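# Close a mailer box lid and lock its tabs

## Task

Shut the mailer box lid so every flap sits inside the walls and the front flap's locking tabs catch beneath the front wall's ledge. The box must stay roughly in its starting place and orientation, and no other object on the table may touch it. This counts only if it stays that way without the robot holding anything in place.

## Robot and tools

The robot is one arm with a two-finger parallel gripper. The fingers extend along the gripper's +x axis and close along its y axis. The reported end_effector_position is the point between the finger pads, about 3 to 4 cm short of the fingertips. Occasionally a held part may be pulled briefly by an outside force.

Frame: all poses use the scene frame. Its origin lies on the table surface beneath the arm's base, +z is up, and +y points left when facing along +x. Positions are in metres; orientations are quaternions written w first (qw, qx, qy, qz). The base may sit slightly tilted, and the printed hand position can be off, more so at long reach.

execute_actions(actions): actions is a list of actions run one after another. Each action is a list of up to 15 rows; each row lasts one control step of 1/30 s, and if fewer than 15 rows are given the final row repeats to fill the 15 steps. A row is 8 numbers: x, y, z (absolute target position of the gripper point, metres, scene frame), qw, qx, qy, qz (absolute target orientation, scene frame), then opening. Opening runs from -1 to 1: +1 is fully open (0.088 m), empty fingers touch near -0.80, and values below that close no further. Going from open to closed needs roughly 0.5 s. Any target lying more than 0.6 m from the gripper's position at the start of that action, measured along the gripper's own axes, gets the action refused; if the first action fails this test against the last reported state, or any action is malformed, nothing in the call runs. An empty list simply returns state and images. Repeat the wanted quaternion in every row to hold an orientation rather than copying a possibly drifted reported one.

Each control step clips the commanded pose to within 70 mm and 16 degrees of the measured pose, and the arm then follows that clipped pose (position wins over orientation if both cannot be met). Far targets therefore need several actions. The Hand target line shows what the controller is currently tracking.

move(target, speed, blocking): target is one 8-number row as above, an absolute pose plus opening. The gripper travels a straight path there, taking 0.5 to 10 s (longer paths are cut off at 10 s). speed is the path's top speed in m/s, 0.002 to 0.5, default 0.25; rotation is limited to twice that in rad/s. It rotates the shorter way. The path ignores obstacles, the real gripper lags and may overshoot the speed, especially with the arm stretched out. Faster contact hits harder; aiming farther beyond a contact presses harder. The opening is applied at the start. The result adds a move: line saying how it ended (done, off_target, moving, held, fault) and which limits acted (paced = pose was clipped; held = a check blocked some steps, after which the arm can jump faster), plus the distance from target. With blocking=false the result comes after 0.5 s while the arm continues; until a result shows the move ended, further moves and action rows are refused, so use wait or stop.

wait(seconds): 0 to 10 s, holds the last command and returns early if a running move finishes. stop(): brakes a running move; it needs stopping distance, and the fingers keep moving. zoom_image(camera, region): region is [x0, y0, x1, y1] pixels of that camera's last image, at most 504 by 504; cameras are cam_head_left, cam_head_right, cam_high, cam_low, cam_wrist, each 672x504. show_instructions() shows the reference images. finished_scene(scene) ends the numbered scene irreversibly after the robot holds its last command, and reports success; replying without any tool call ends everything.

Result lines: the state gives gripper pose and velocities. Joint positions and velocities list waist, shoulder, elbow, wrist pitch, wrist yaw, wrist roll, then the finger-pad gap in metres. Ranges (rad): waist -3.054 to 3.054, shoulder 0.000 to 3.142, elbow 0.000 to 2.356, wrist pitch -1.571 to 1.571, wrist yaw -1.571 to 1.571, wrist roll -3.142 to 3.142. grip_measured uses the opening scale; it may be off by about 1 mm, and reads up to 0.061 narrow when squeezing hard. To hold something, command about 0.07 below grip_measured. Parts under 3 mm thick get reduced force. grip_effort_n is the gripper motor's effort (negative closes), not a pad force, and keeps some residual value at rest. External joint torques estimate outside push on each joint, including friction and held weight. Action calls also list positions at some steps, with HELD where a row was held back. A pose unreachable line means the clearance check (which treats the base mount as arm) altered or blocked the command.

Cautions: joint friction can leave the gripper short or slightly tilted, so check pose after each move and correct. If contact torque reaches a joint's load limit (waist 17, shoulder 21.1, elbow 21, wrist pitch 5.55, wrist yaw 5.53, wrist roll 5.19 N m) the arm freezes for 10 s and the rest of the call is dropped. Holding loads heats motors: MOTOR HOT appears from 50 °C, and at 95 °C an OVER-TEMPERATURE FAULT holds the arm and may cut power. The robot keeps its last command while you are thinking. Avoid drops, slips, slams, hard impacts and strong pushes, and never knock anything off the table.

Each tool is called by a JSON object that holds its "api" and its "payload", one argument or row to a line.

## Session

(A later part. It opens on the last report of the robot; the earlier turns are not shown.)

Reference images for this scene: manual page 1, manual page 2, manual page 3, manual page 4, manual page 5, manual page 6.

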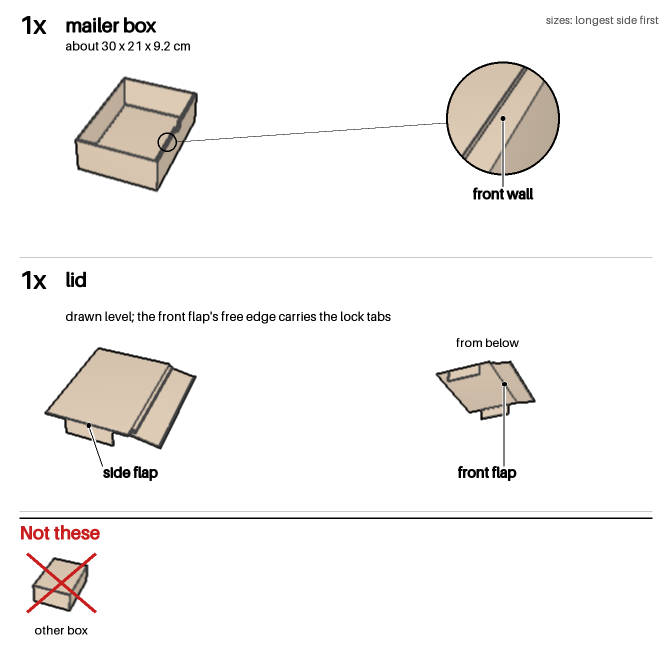

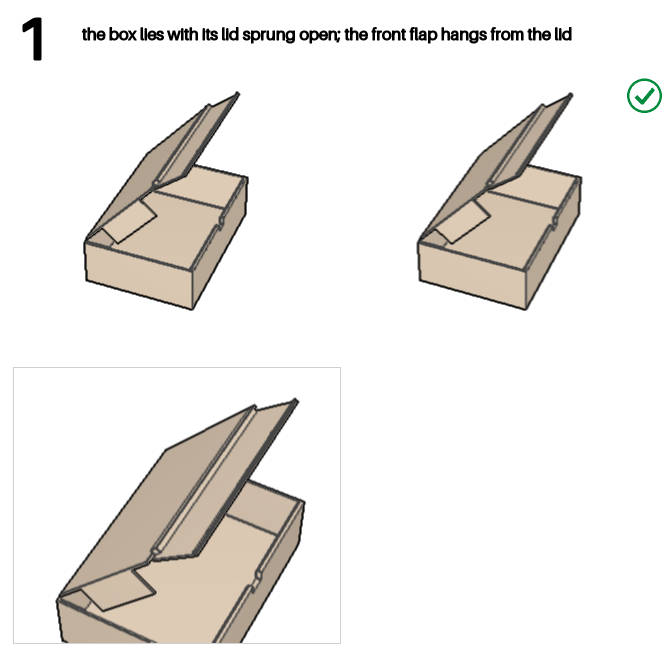

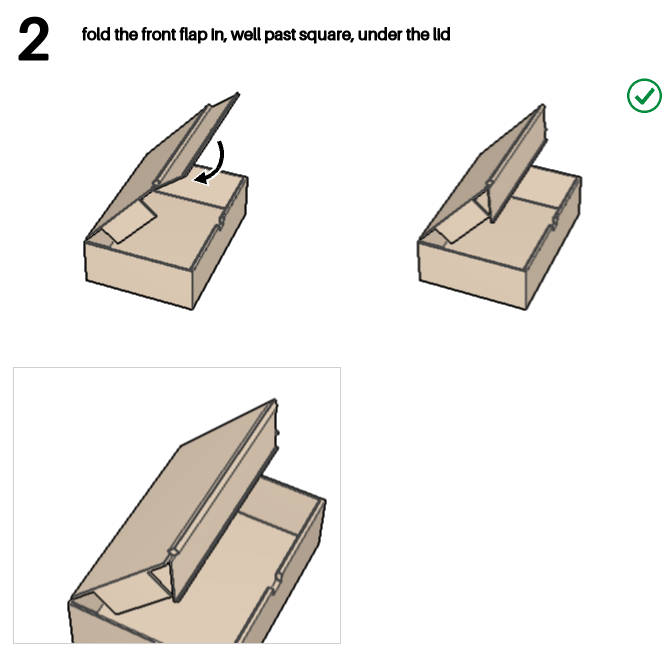

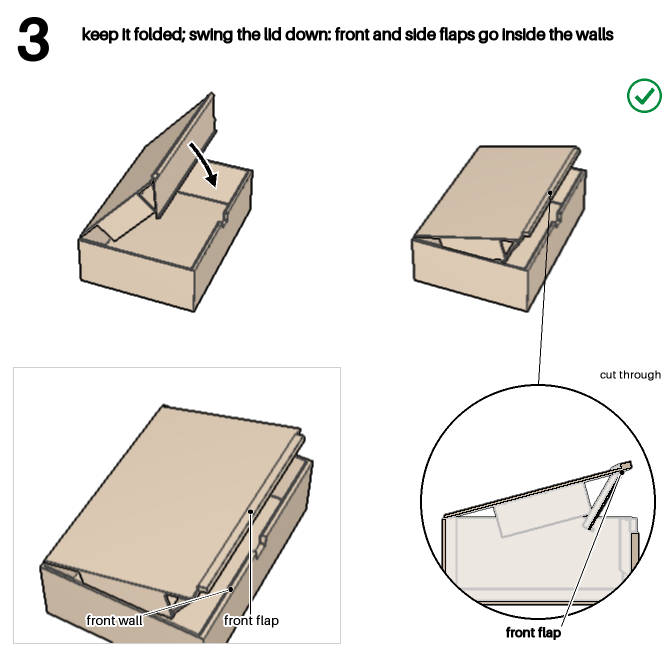

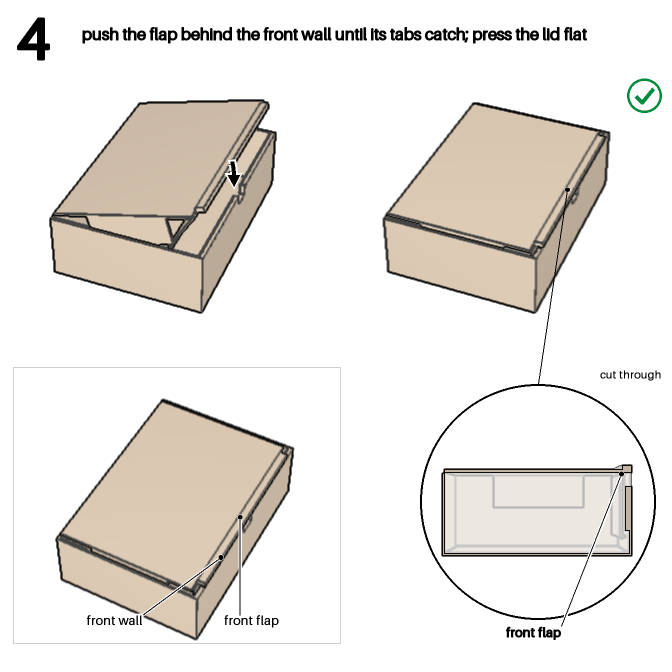

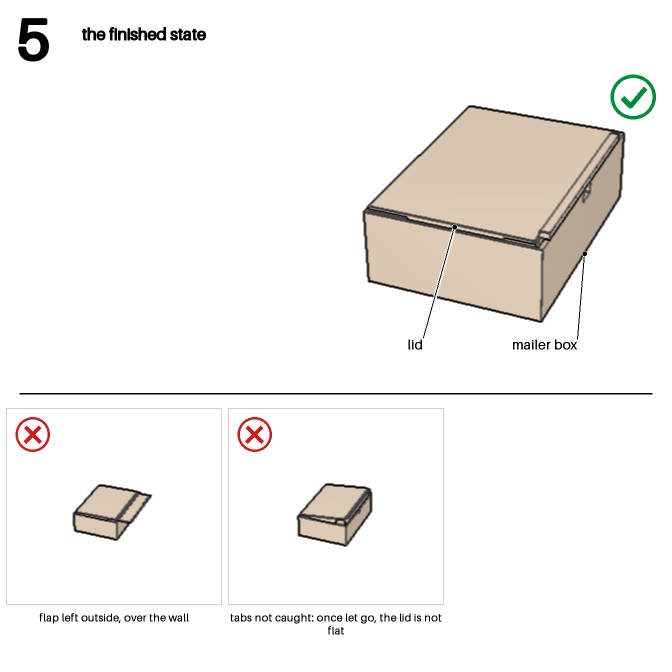

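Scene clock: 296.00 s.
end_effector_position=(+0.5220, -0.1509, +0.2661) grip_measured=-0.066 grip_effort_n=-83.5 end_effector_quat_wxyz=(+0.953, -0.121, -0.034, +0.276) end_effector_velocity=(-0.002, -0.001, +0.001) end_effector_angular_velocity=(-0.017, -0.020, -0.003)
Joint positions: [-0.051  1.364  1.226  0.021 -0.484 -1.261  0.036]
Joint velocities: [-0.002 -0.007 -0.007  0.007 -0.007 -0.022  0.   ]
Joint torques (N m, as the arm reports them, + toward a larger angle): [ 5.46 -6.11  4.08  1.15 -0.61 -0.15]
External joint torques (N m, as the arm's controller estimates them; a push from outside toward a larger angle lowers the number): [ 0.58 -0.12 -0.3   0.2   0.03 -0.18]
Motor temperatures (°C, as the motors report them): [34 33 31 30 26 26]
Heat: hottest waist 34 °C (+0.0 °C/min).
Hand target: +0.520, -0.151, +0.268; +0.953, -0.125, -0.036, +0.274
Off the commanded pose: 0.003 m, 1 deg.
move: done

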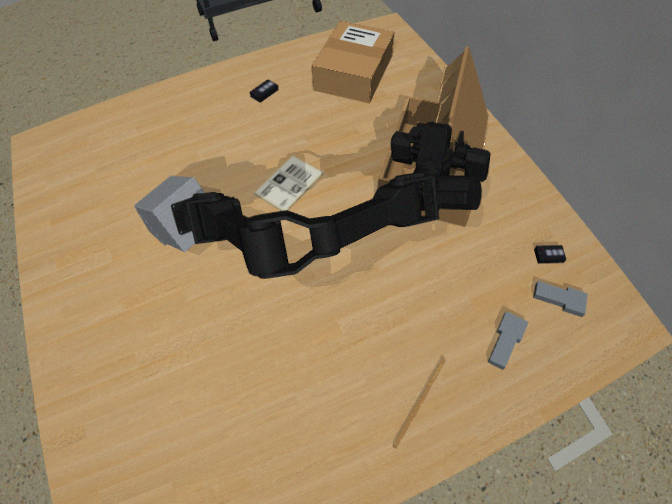

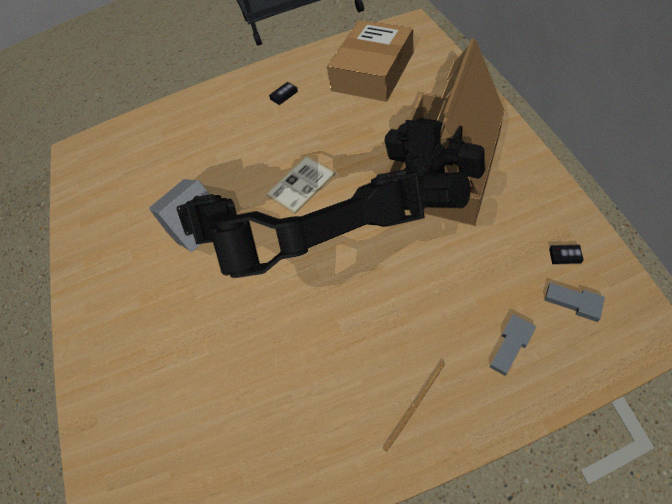

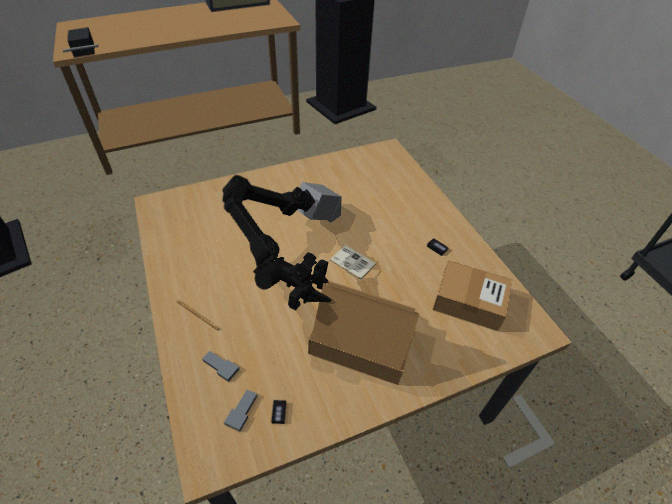

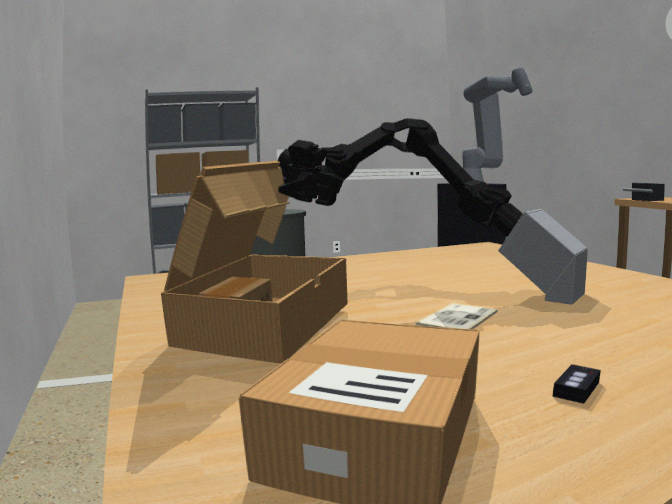

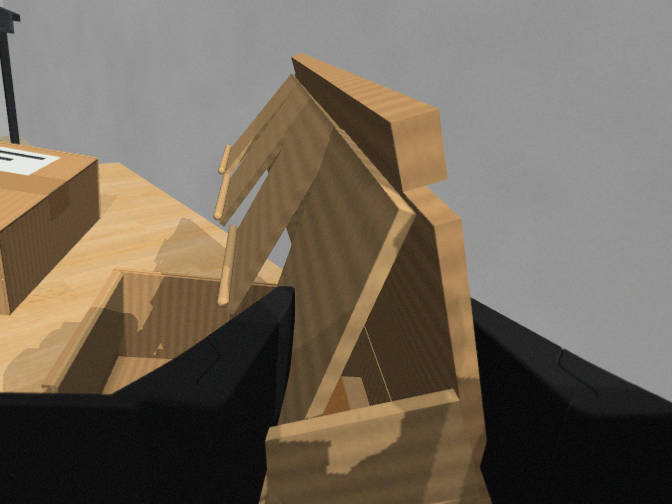

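{"api": "move", "payload": {
  "target": [0.502,-0.122,0.228,0.928,-0.249,-0.071,0.267,0.06],
  "speed": 0.04
}}

{"api": "move", "payload": {
  "target": [0.487,-0.098,0.19,0.888,-0.368,-0.106,0.255,0.06],
  "speed": 0.04
}}

Scene clock: 306.20 s.
end_effector_position=(+0.5034, -0.1222, +0.2335) grip_measured=+0.058 grip_effort_n=14.7 end_effector_quat_wxyz=(+0.928, -0.247, -0.077, +0.266) end_effector_velocity=(-0.002, +0.001, -0.003) end_effector_angular_velocity=(-0.030, -0.018, +0.001)
Joint positions: [-0.085  1.36   1.032  0.218 -0.529 -1.533  0.042]
Joint velocities: [-0.007 -0.002 -0.012  0.007 -0.007 -0.037 -0.   ]
Joint torques (N m, as the arm reports them, + toward a larger angle): [ 4.31 -4.86  3.65  1.13 -0.65 -0.06]
External joint torques (N m, as the arm's controller estimates them; a push from outside toward a larger angle lowers the number): [-0.48  0.88 -0.32  0.2  -0.01 -0.09]
Motor temperatures (°C, as the motors report them): [34 34 31 30 26 26]
Heat: hottest waist 34 °C (+0.0 °C/min).
Hand target: +0.502, -0.122, +0.228; +0.928, -0.249, -0.071, +0.267
Off the commanded pose: 0.006 m, 1 deg.
move: done

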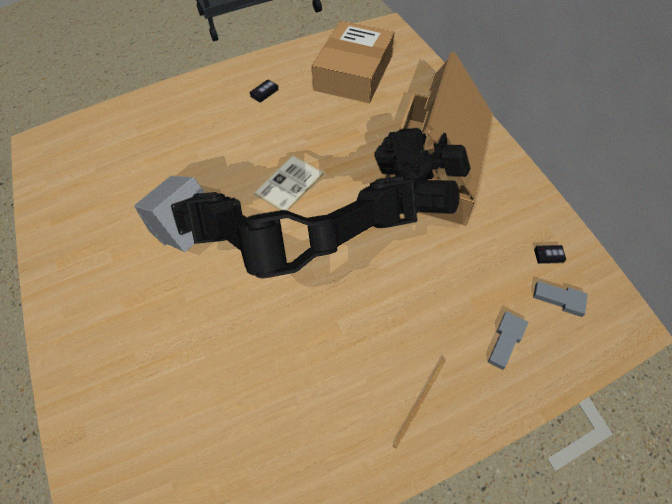

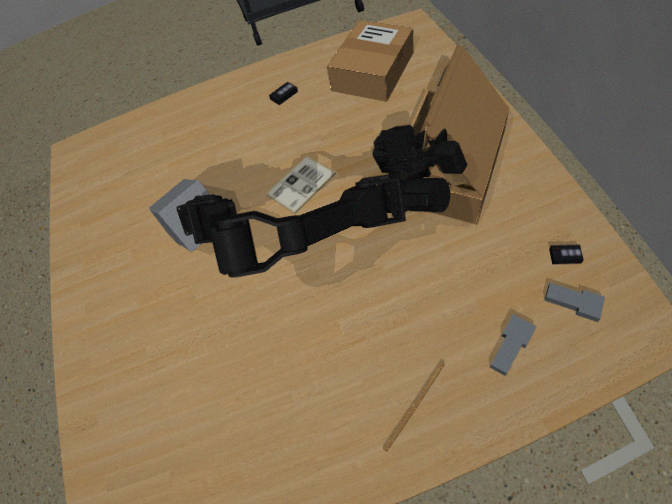

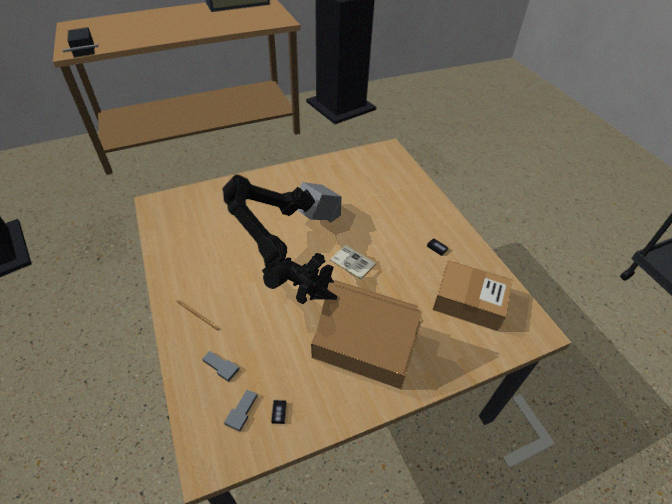

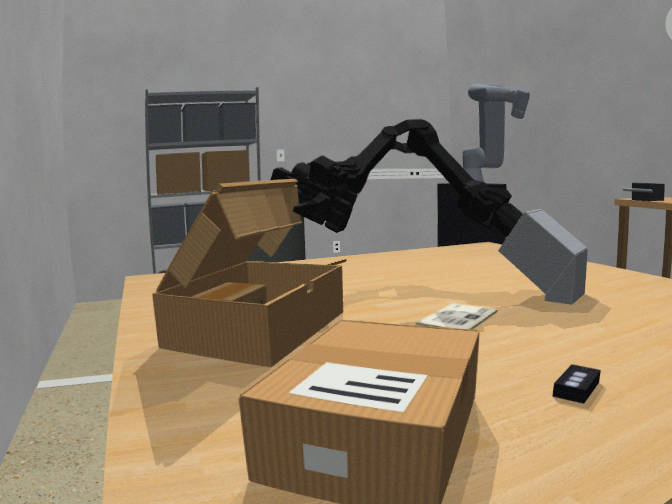

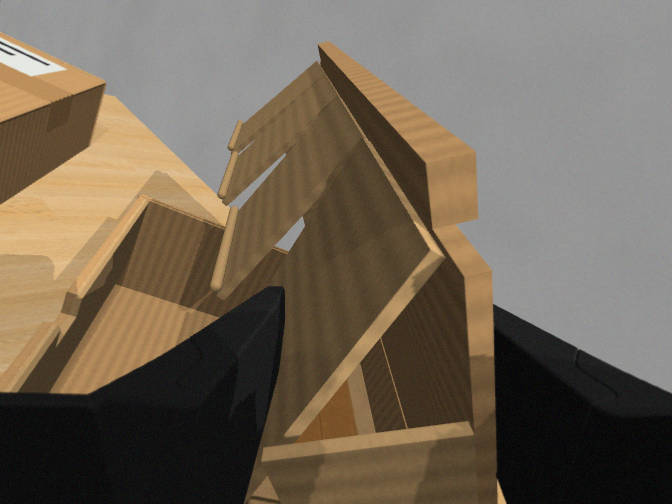

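Scene clock: 309.73 s.
end_effector_position=(+0.4886, -0.1031, +0.1965) grip_measured=+0.058 grip_effort_n=14.2 end_effector_quat_wxyz=(+0.889, -0.370, -0.108, +0.248) end_effector_velocity=(+0.001, -0.005, +0.004) end_effector_angular_velocity=(-0.012, -0.032, -0.024)
Joint positions: [-0.143  1.399  0.89   0.408 -0.578 -1.801  0.042]
Joint velocities: [-0.002 -0.007 -0.007  0.037 -0.007 -0.007 -0.   ]
Joint torques (N m, as the arm reports them, + toward a larger angle): [ 4.57 -3.65  2.99  1.07 -0.81 -0.05]
External joint torques (N m, as the arm's controller estimates them; a push from outside toward a larger angle lowers the number): [-0.19  2.26 -0.59  0.12 -0.16 -0.1 ]
Motor temperatures (°C, as the motors report them): [34 34 31 30 26 26]
Heat: hottest waist 34 °C (+0.0 °C/min).
Hand target: +0.487, -0.098, +0.190; +0.888, -0.368, -0.106, +0.255
Off the commanded pose: 0.008 m, 1 deg.
move: done

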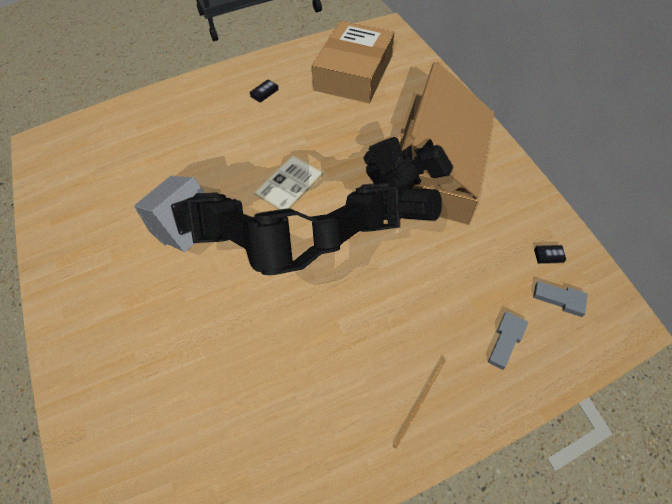

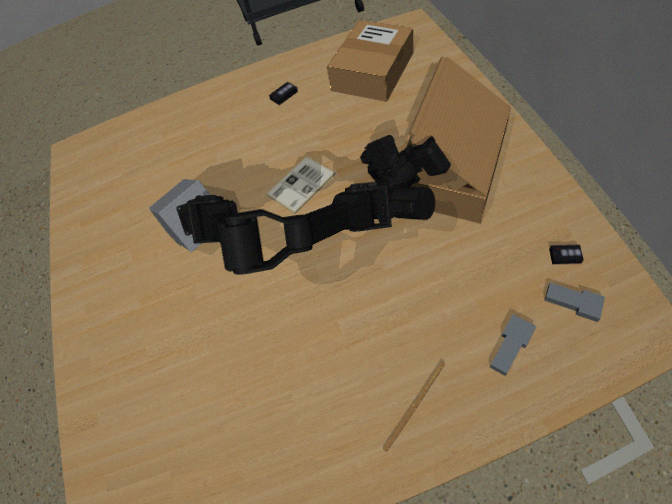

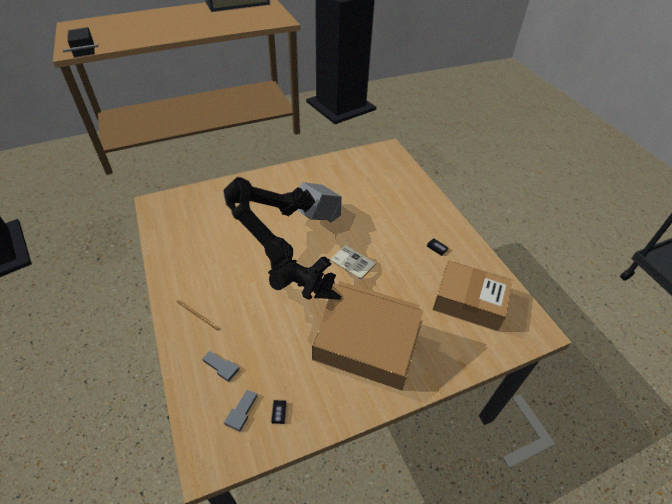

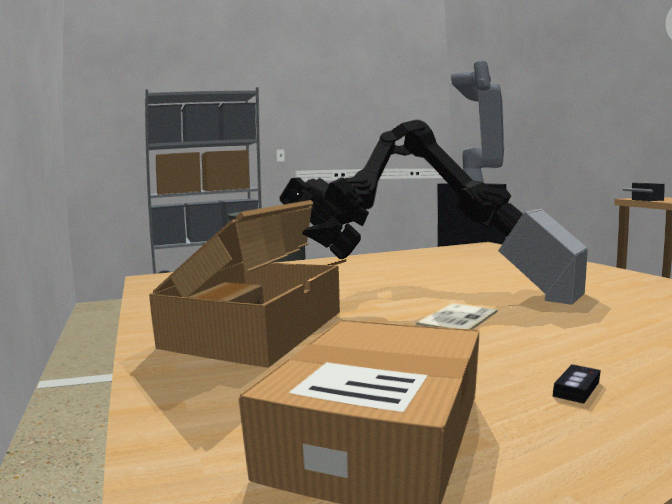

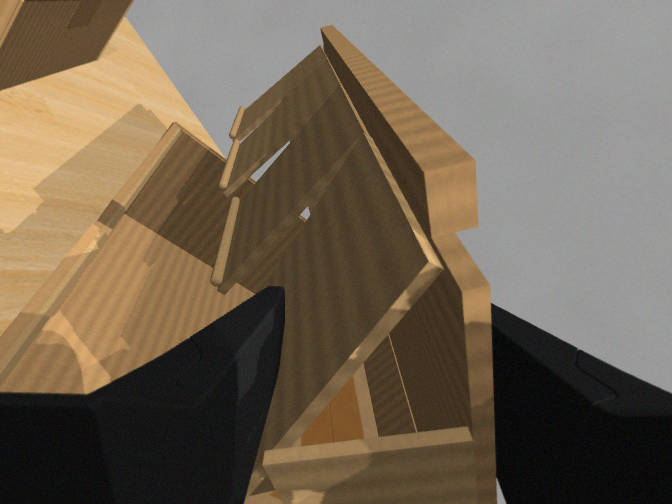

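{"api": "move", "payload": {
  "target": [0.487,-0.078,0.155,0.852,-0.444,-0.127,0.245,-0.05],
  "speed": 0.03
}}

Scene clock: 315.73 s.
end_effector_position=(+0.4898, -0.0840, +0.1638) grip_measured=-0.042 grip_effort_n=-41.6 end_effector_quat_wxyz=(+0.852, -0.448, -0.133, +0.235) end_effector_velocity=(-0.002, +0.005, -0.001) end_effector_angular_velocity=(+0.007, -0.007, +0.022)
Joint positions: [-0.179  1.514  0.849  0.567 -0.619 -1.984  0.037]
Joint velocities: [-0.002  0.007 -0.002 -0.007 -0.022 -0.007 -0.   ]
Joint torques (N m, as the arm reports them, + toward a larger angle): [ 4.79 -3.65  2.34  0.89 -0.61  0.01]
External joint torques (N m, as the arm's controller estimates them; a push from outside toward a larger angle lowers the number): [-0.34  2.33 -0.58 -0.02  0.03 -0.04]
Motor temperatures (°C, as the motors report them): [34 34 31 30 26 26]
Heat: hottest waist 34 °C (+0.0 °C/min).
Hand target: +0.487, -0.078, +0.155; +0.852, -0.444, -0.127, +0.245
Off the commanded pose: 0.011 m, 1 deg.
move: off_target

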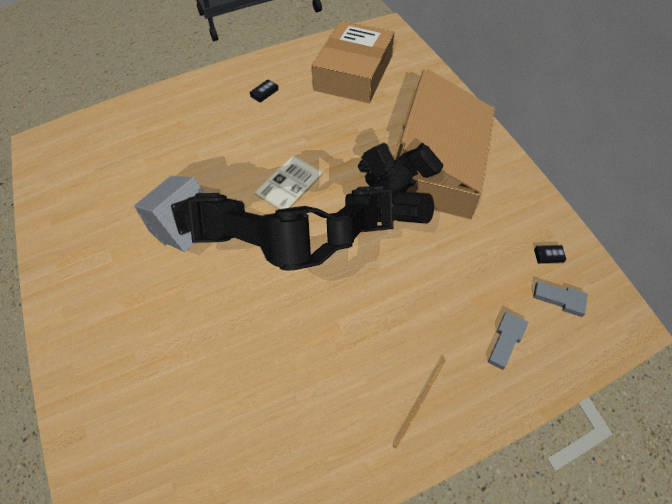

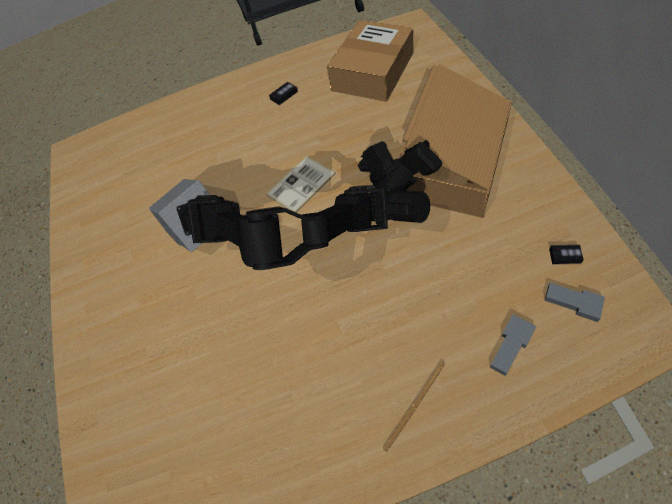

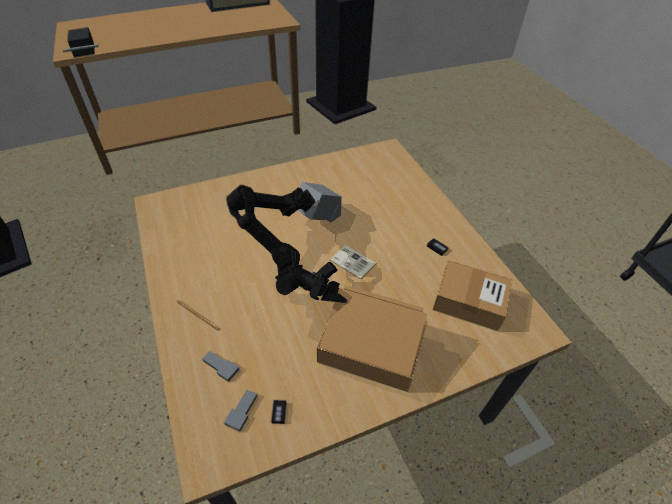

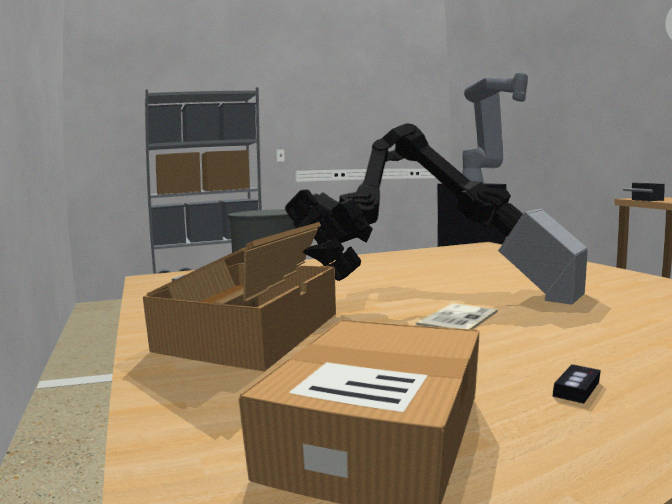

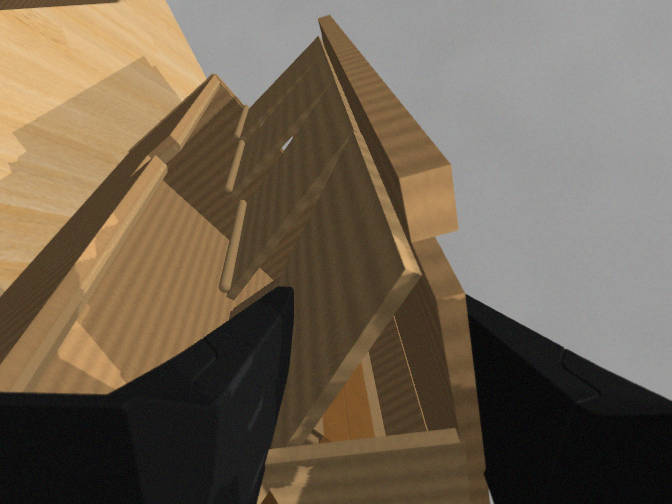

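{"api": "move", "payload": {
  "target": [0.478,-0.07,0.138,0.888,-0.368,-0.106,0.255,0.0],
  "speed": 0.03
}}

Scene clock: 322.40 s.
end_effector_position=(+0.4818, -0.0754, +0.1485) grip_measured=-0.001 grip_effort_n=12.8 end_effector_quat_wxyz=(+0.886, -0.378, -0.116, +0.244) end_effector_velocity=(-0.004, +0.003, -0.004) end_effector_angular_velocity=(+0.015, +0.022, +0.018)
Joint positions: [-0.204  1.552  0.804  0.652 -0.649 -1.825  0.039]
Joint velocities: [-0.007 -0.002 -0.007 -0.022 -0.007  0.007 -0.   ]
Joint torques (N m, as the arm reports them, + toward a larger angle): [ 4.29 -3.49  1.7   0.83 -0.67  0.41]
External joint torques (N m, as the arm's controller estimates them; a push from outside toward a larger angle lowers the number): [-0.78  2.4  -0.81 -0.06 -0.03  0.36]
Motor temperatures (°C, as the motors report them): [34 33 31 30 26 26]
Heat: hottest waist 34 °C (+1.0 °C/min).
Hand target: +0.478, -0.070, +0.138; +0.888, -0.368, -0.106, +0.255
Off the commanded pose: 0.012 m, 2 deg.
move: off_target

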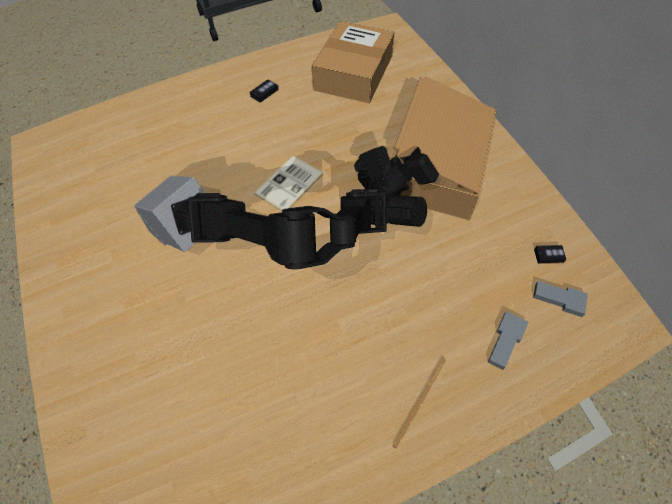

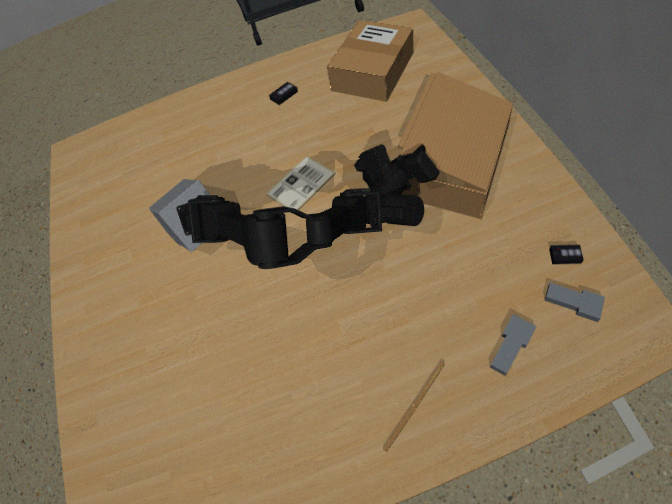

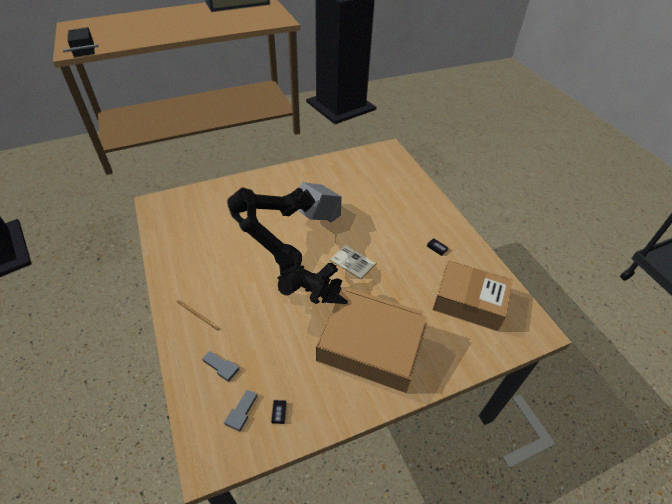

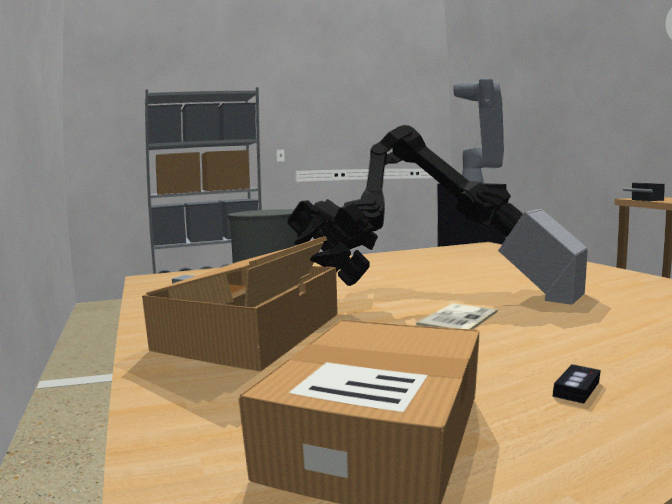

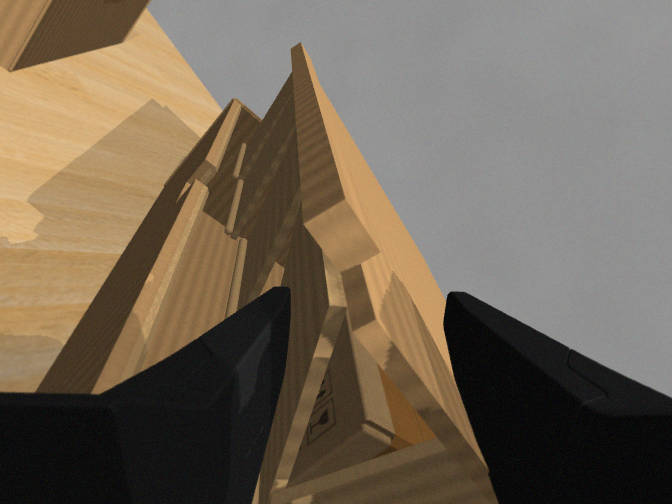

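Tips are inside. Roll out, keeping L fixed.

{"api": "move", "payload": {
  "target": [0.471,-0.059,0.136,0.928,-0.249,-0.071,0.267,0.4],
  "speed": 0.04
}}

{"api": "move", "payload": {
  "target": [0.466,-0.049,0.142,0.957,-0.084,-0.024,0.275,0.9],
  "speed": 0.05
}}

Scene clock: 329.80 s.
end_effector_position=(+0.4746, -0.0645, +0.1466) grip_measured=+0.398 grip_effort_n=17.4 end_effector_quat_wxyz=(+0.927, -0.257, -0.086, +0.258) end_effector_velocity=(+0.000, -0.001, +0.001) end_effector_angular_velocity=(-0.011, -0.005, -0.008)
Joint positions: [-0.194  1.563  0.76   0.706 -0.645 -1.559  0.058]
Joint velocities: [ 0.002 -0.002 -0.002  0.007  0.007 -0.007 -0.   ]
Joint torques (N m, as the arm reports them, + toward a larger angle): [ 4.49 -3.3   1.52  0.8  -0.28  0.2 ]
External joint torques (N m, as the arm's controller estimates them; a push from outside toward a larger angle lowers the number): [-0.62  2.46 -0.88 -0.1   0.37  0.16]
Motor temperatures (°C, as the motors report them): [34 33 30 30 26 26]
Heat: hottest waist 34 °C (+1.0 °C/min).
Hand target: +0.471, -0.059, +0.136; +0.928, -0.249, -0.071, +0.267
Off the commanded pose: 0.013 m, 2 deg.
move: off_target

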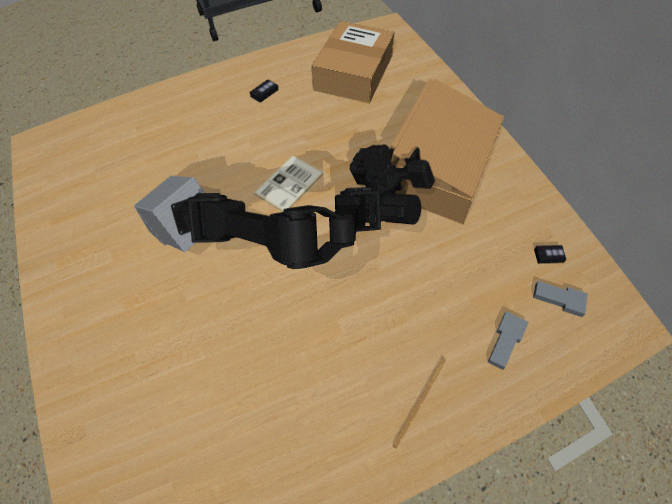

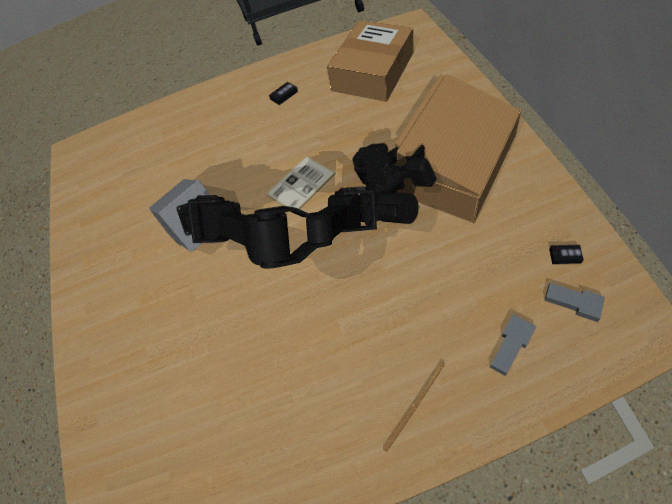

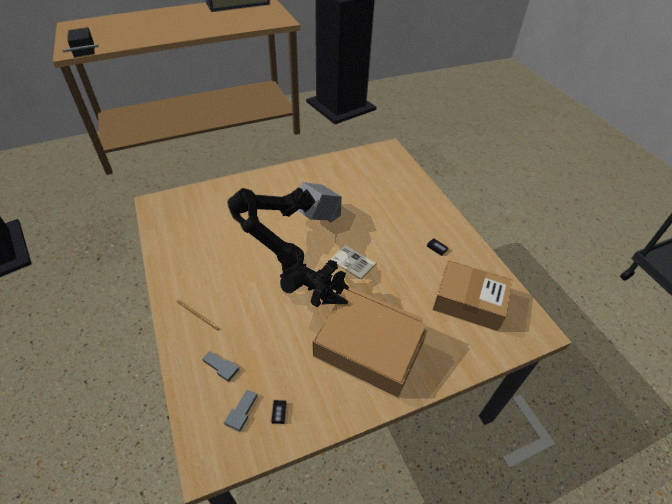

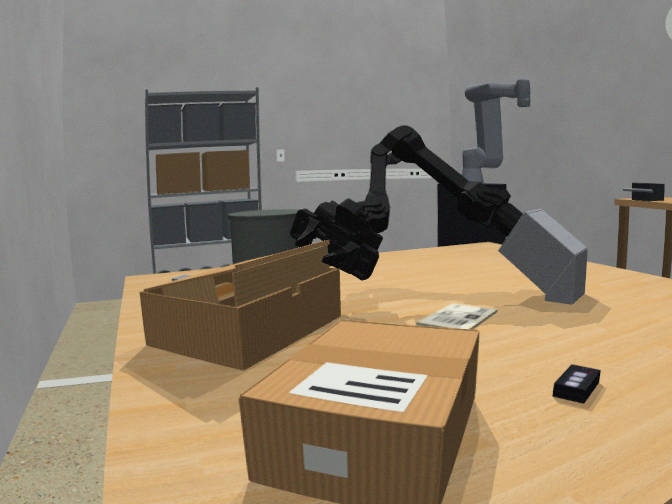

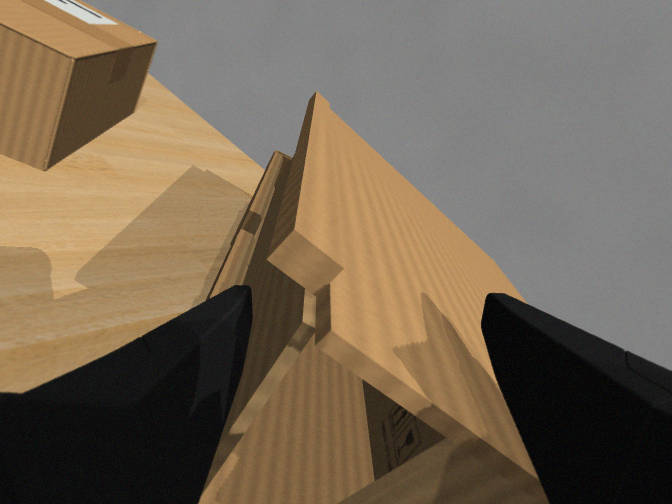

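Scene clock: 333.77 s.
end_effector_position=(+0.4684, -0.0540, +0.1466) grip_measured=+0.898 grip_effort_n=17.4 end_effector_quat_wxyz=(+0.958, -0.090, -0.032, +0.270) end_effector_velocity=(-0.005, +0.006, +0.001) end_effector_angular_velocity=(+0.011, -0.004, +0.032)
Joint positions: [-0.17   1.562  0.721  0.737 -0.609 -1.205  0.083]
Joint velocities: [ 0.002 -0.002 -0.007 -0.022 -0.022 -0.007 -0.   ]
Joint torques (N m, as the arm reports them, + toward a larger angle): [ 5.39 -3.63  1.81  1.03 -0.45  0.22]
External joint torques (N m, as the arm's controller estimates them; a push from outside toward a larger angle lowers the number): [ 0.29  1.85 -0.43  0.14  0.2   0.21]
Motor temperatures (°C, as the motors report them): [34 33 30 30 26 26]
Heat: hottest waist 34 °C (+1.0 °C/min).
Hand target: +0.466, -0.049, +0.142; +0.957, -0.084, -0.024, +0.275
Off the commanded pose: 0.007 m, 1 deg.
move: done

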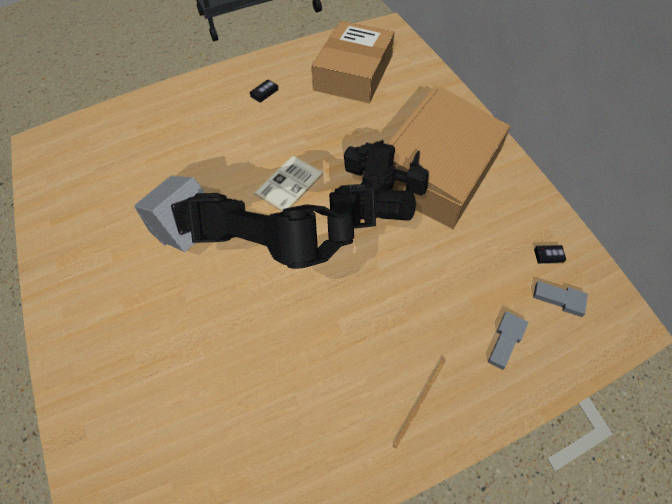

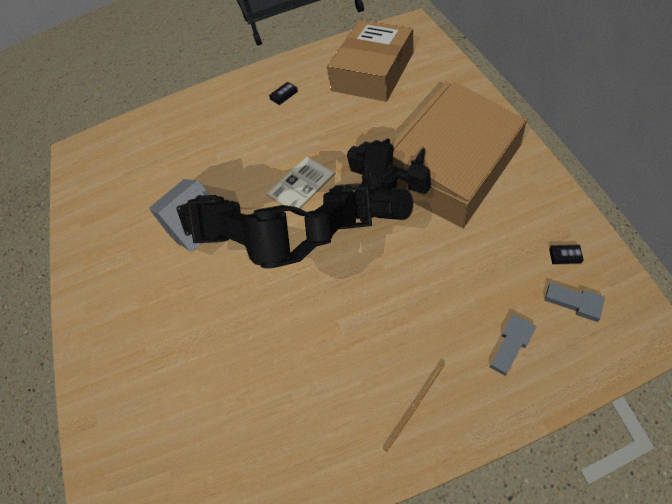

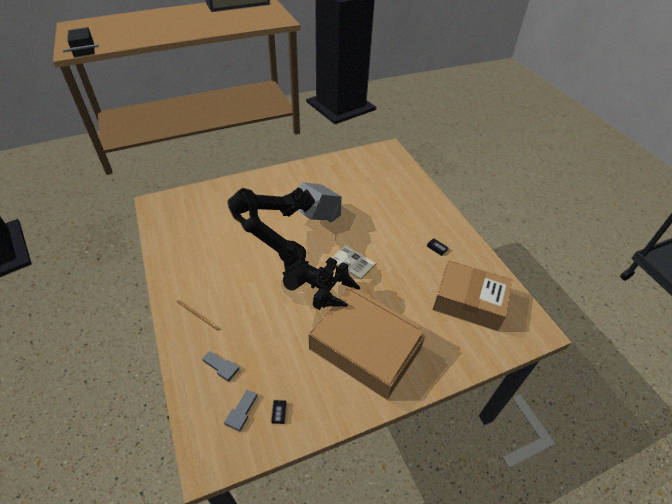

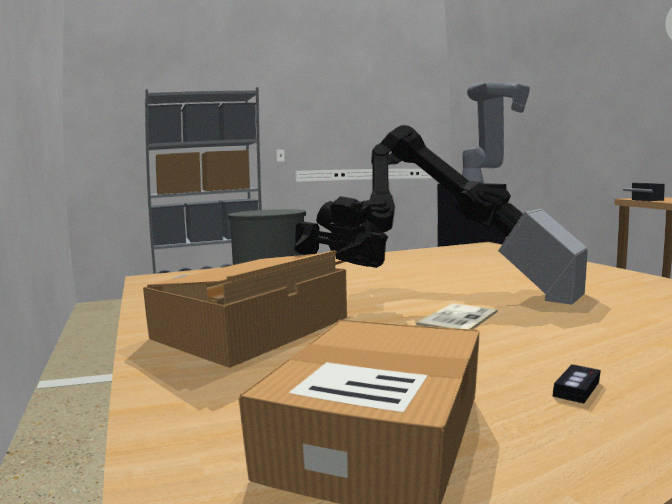

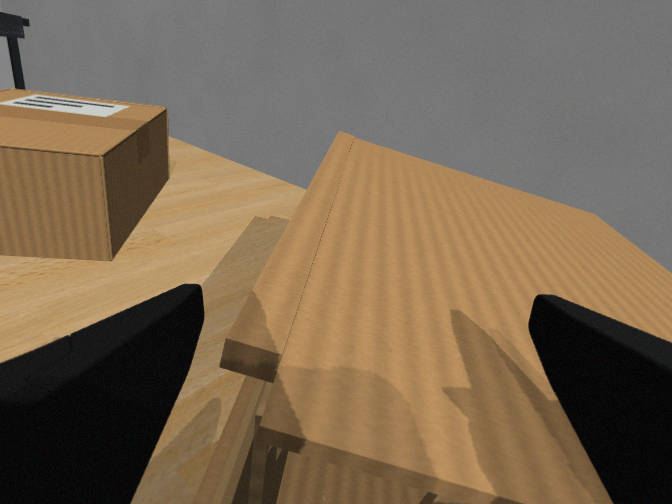

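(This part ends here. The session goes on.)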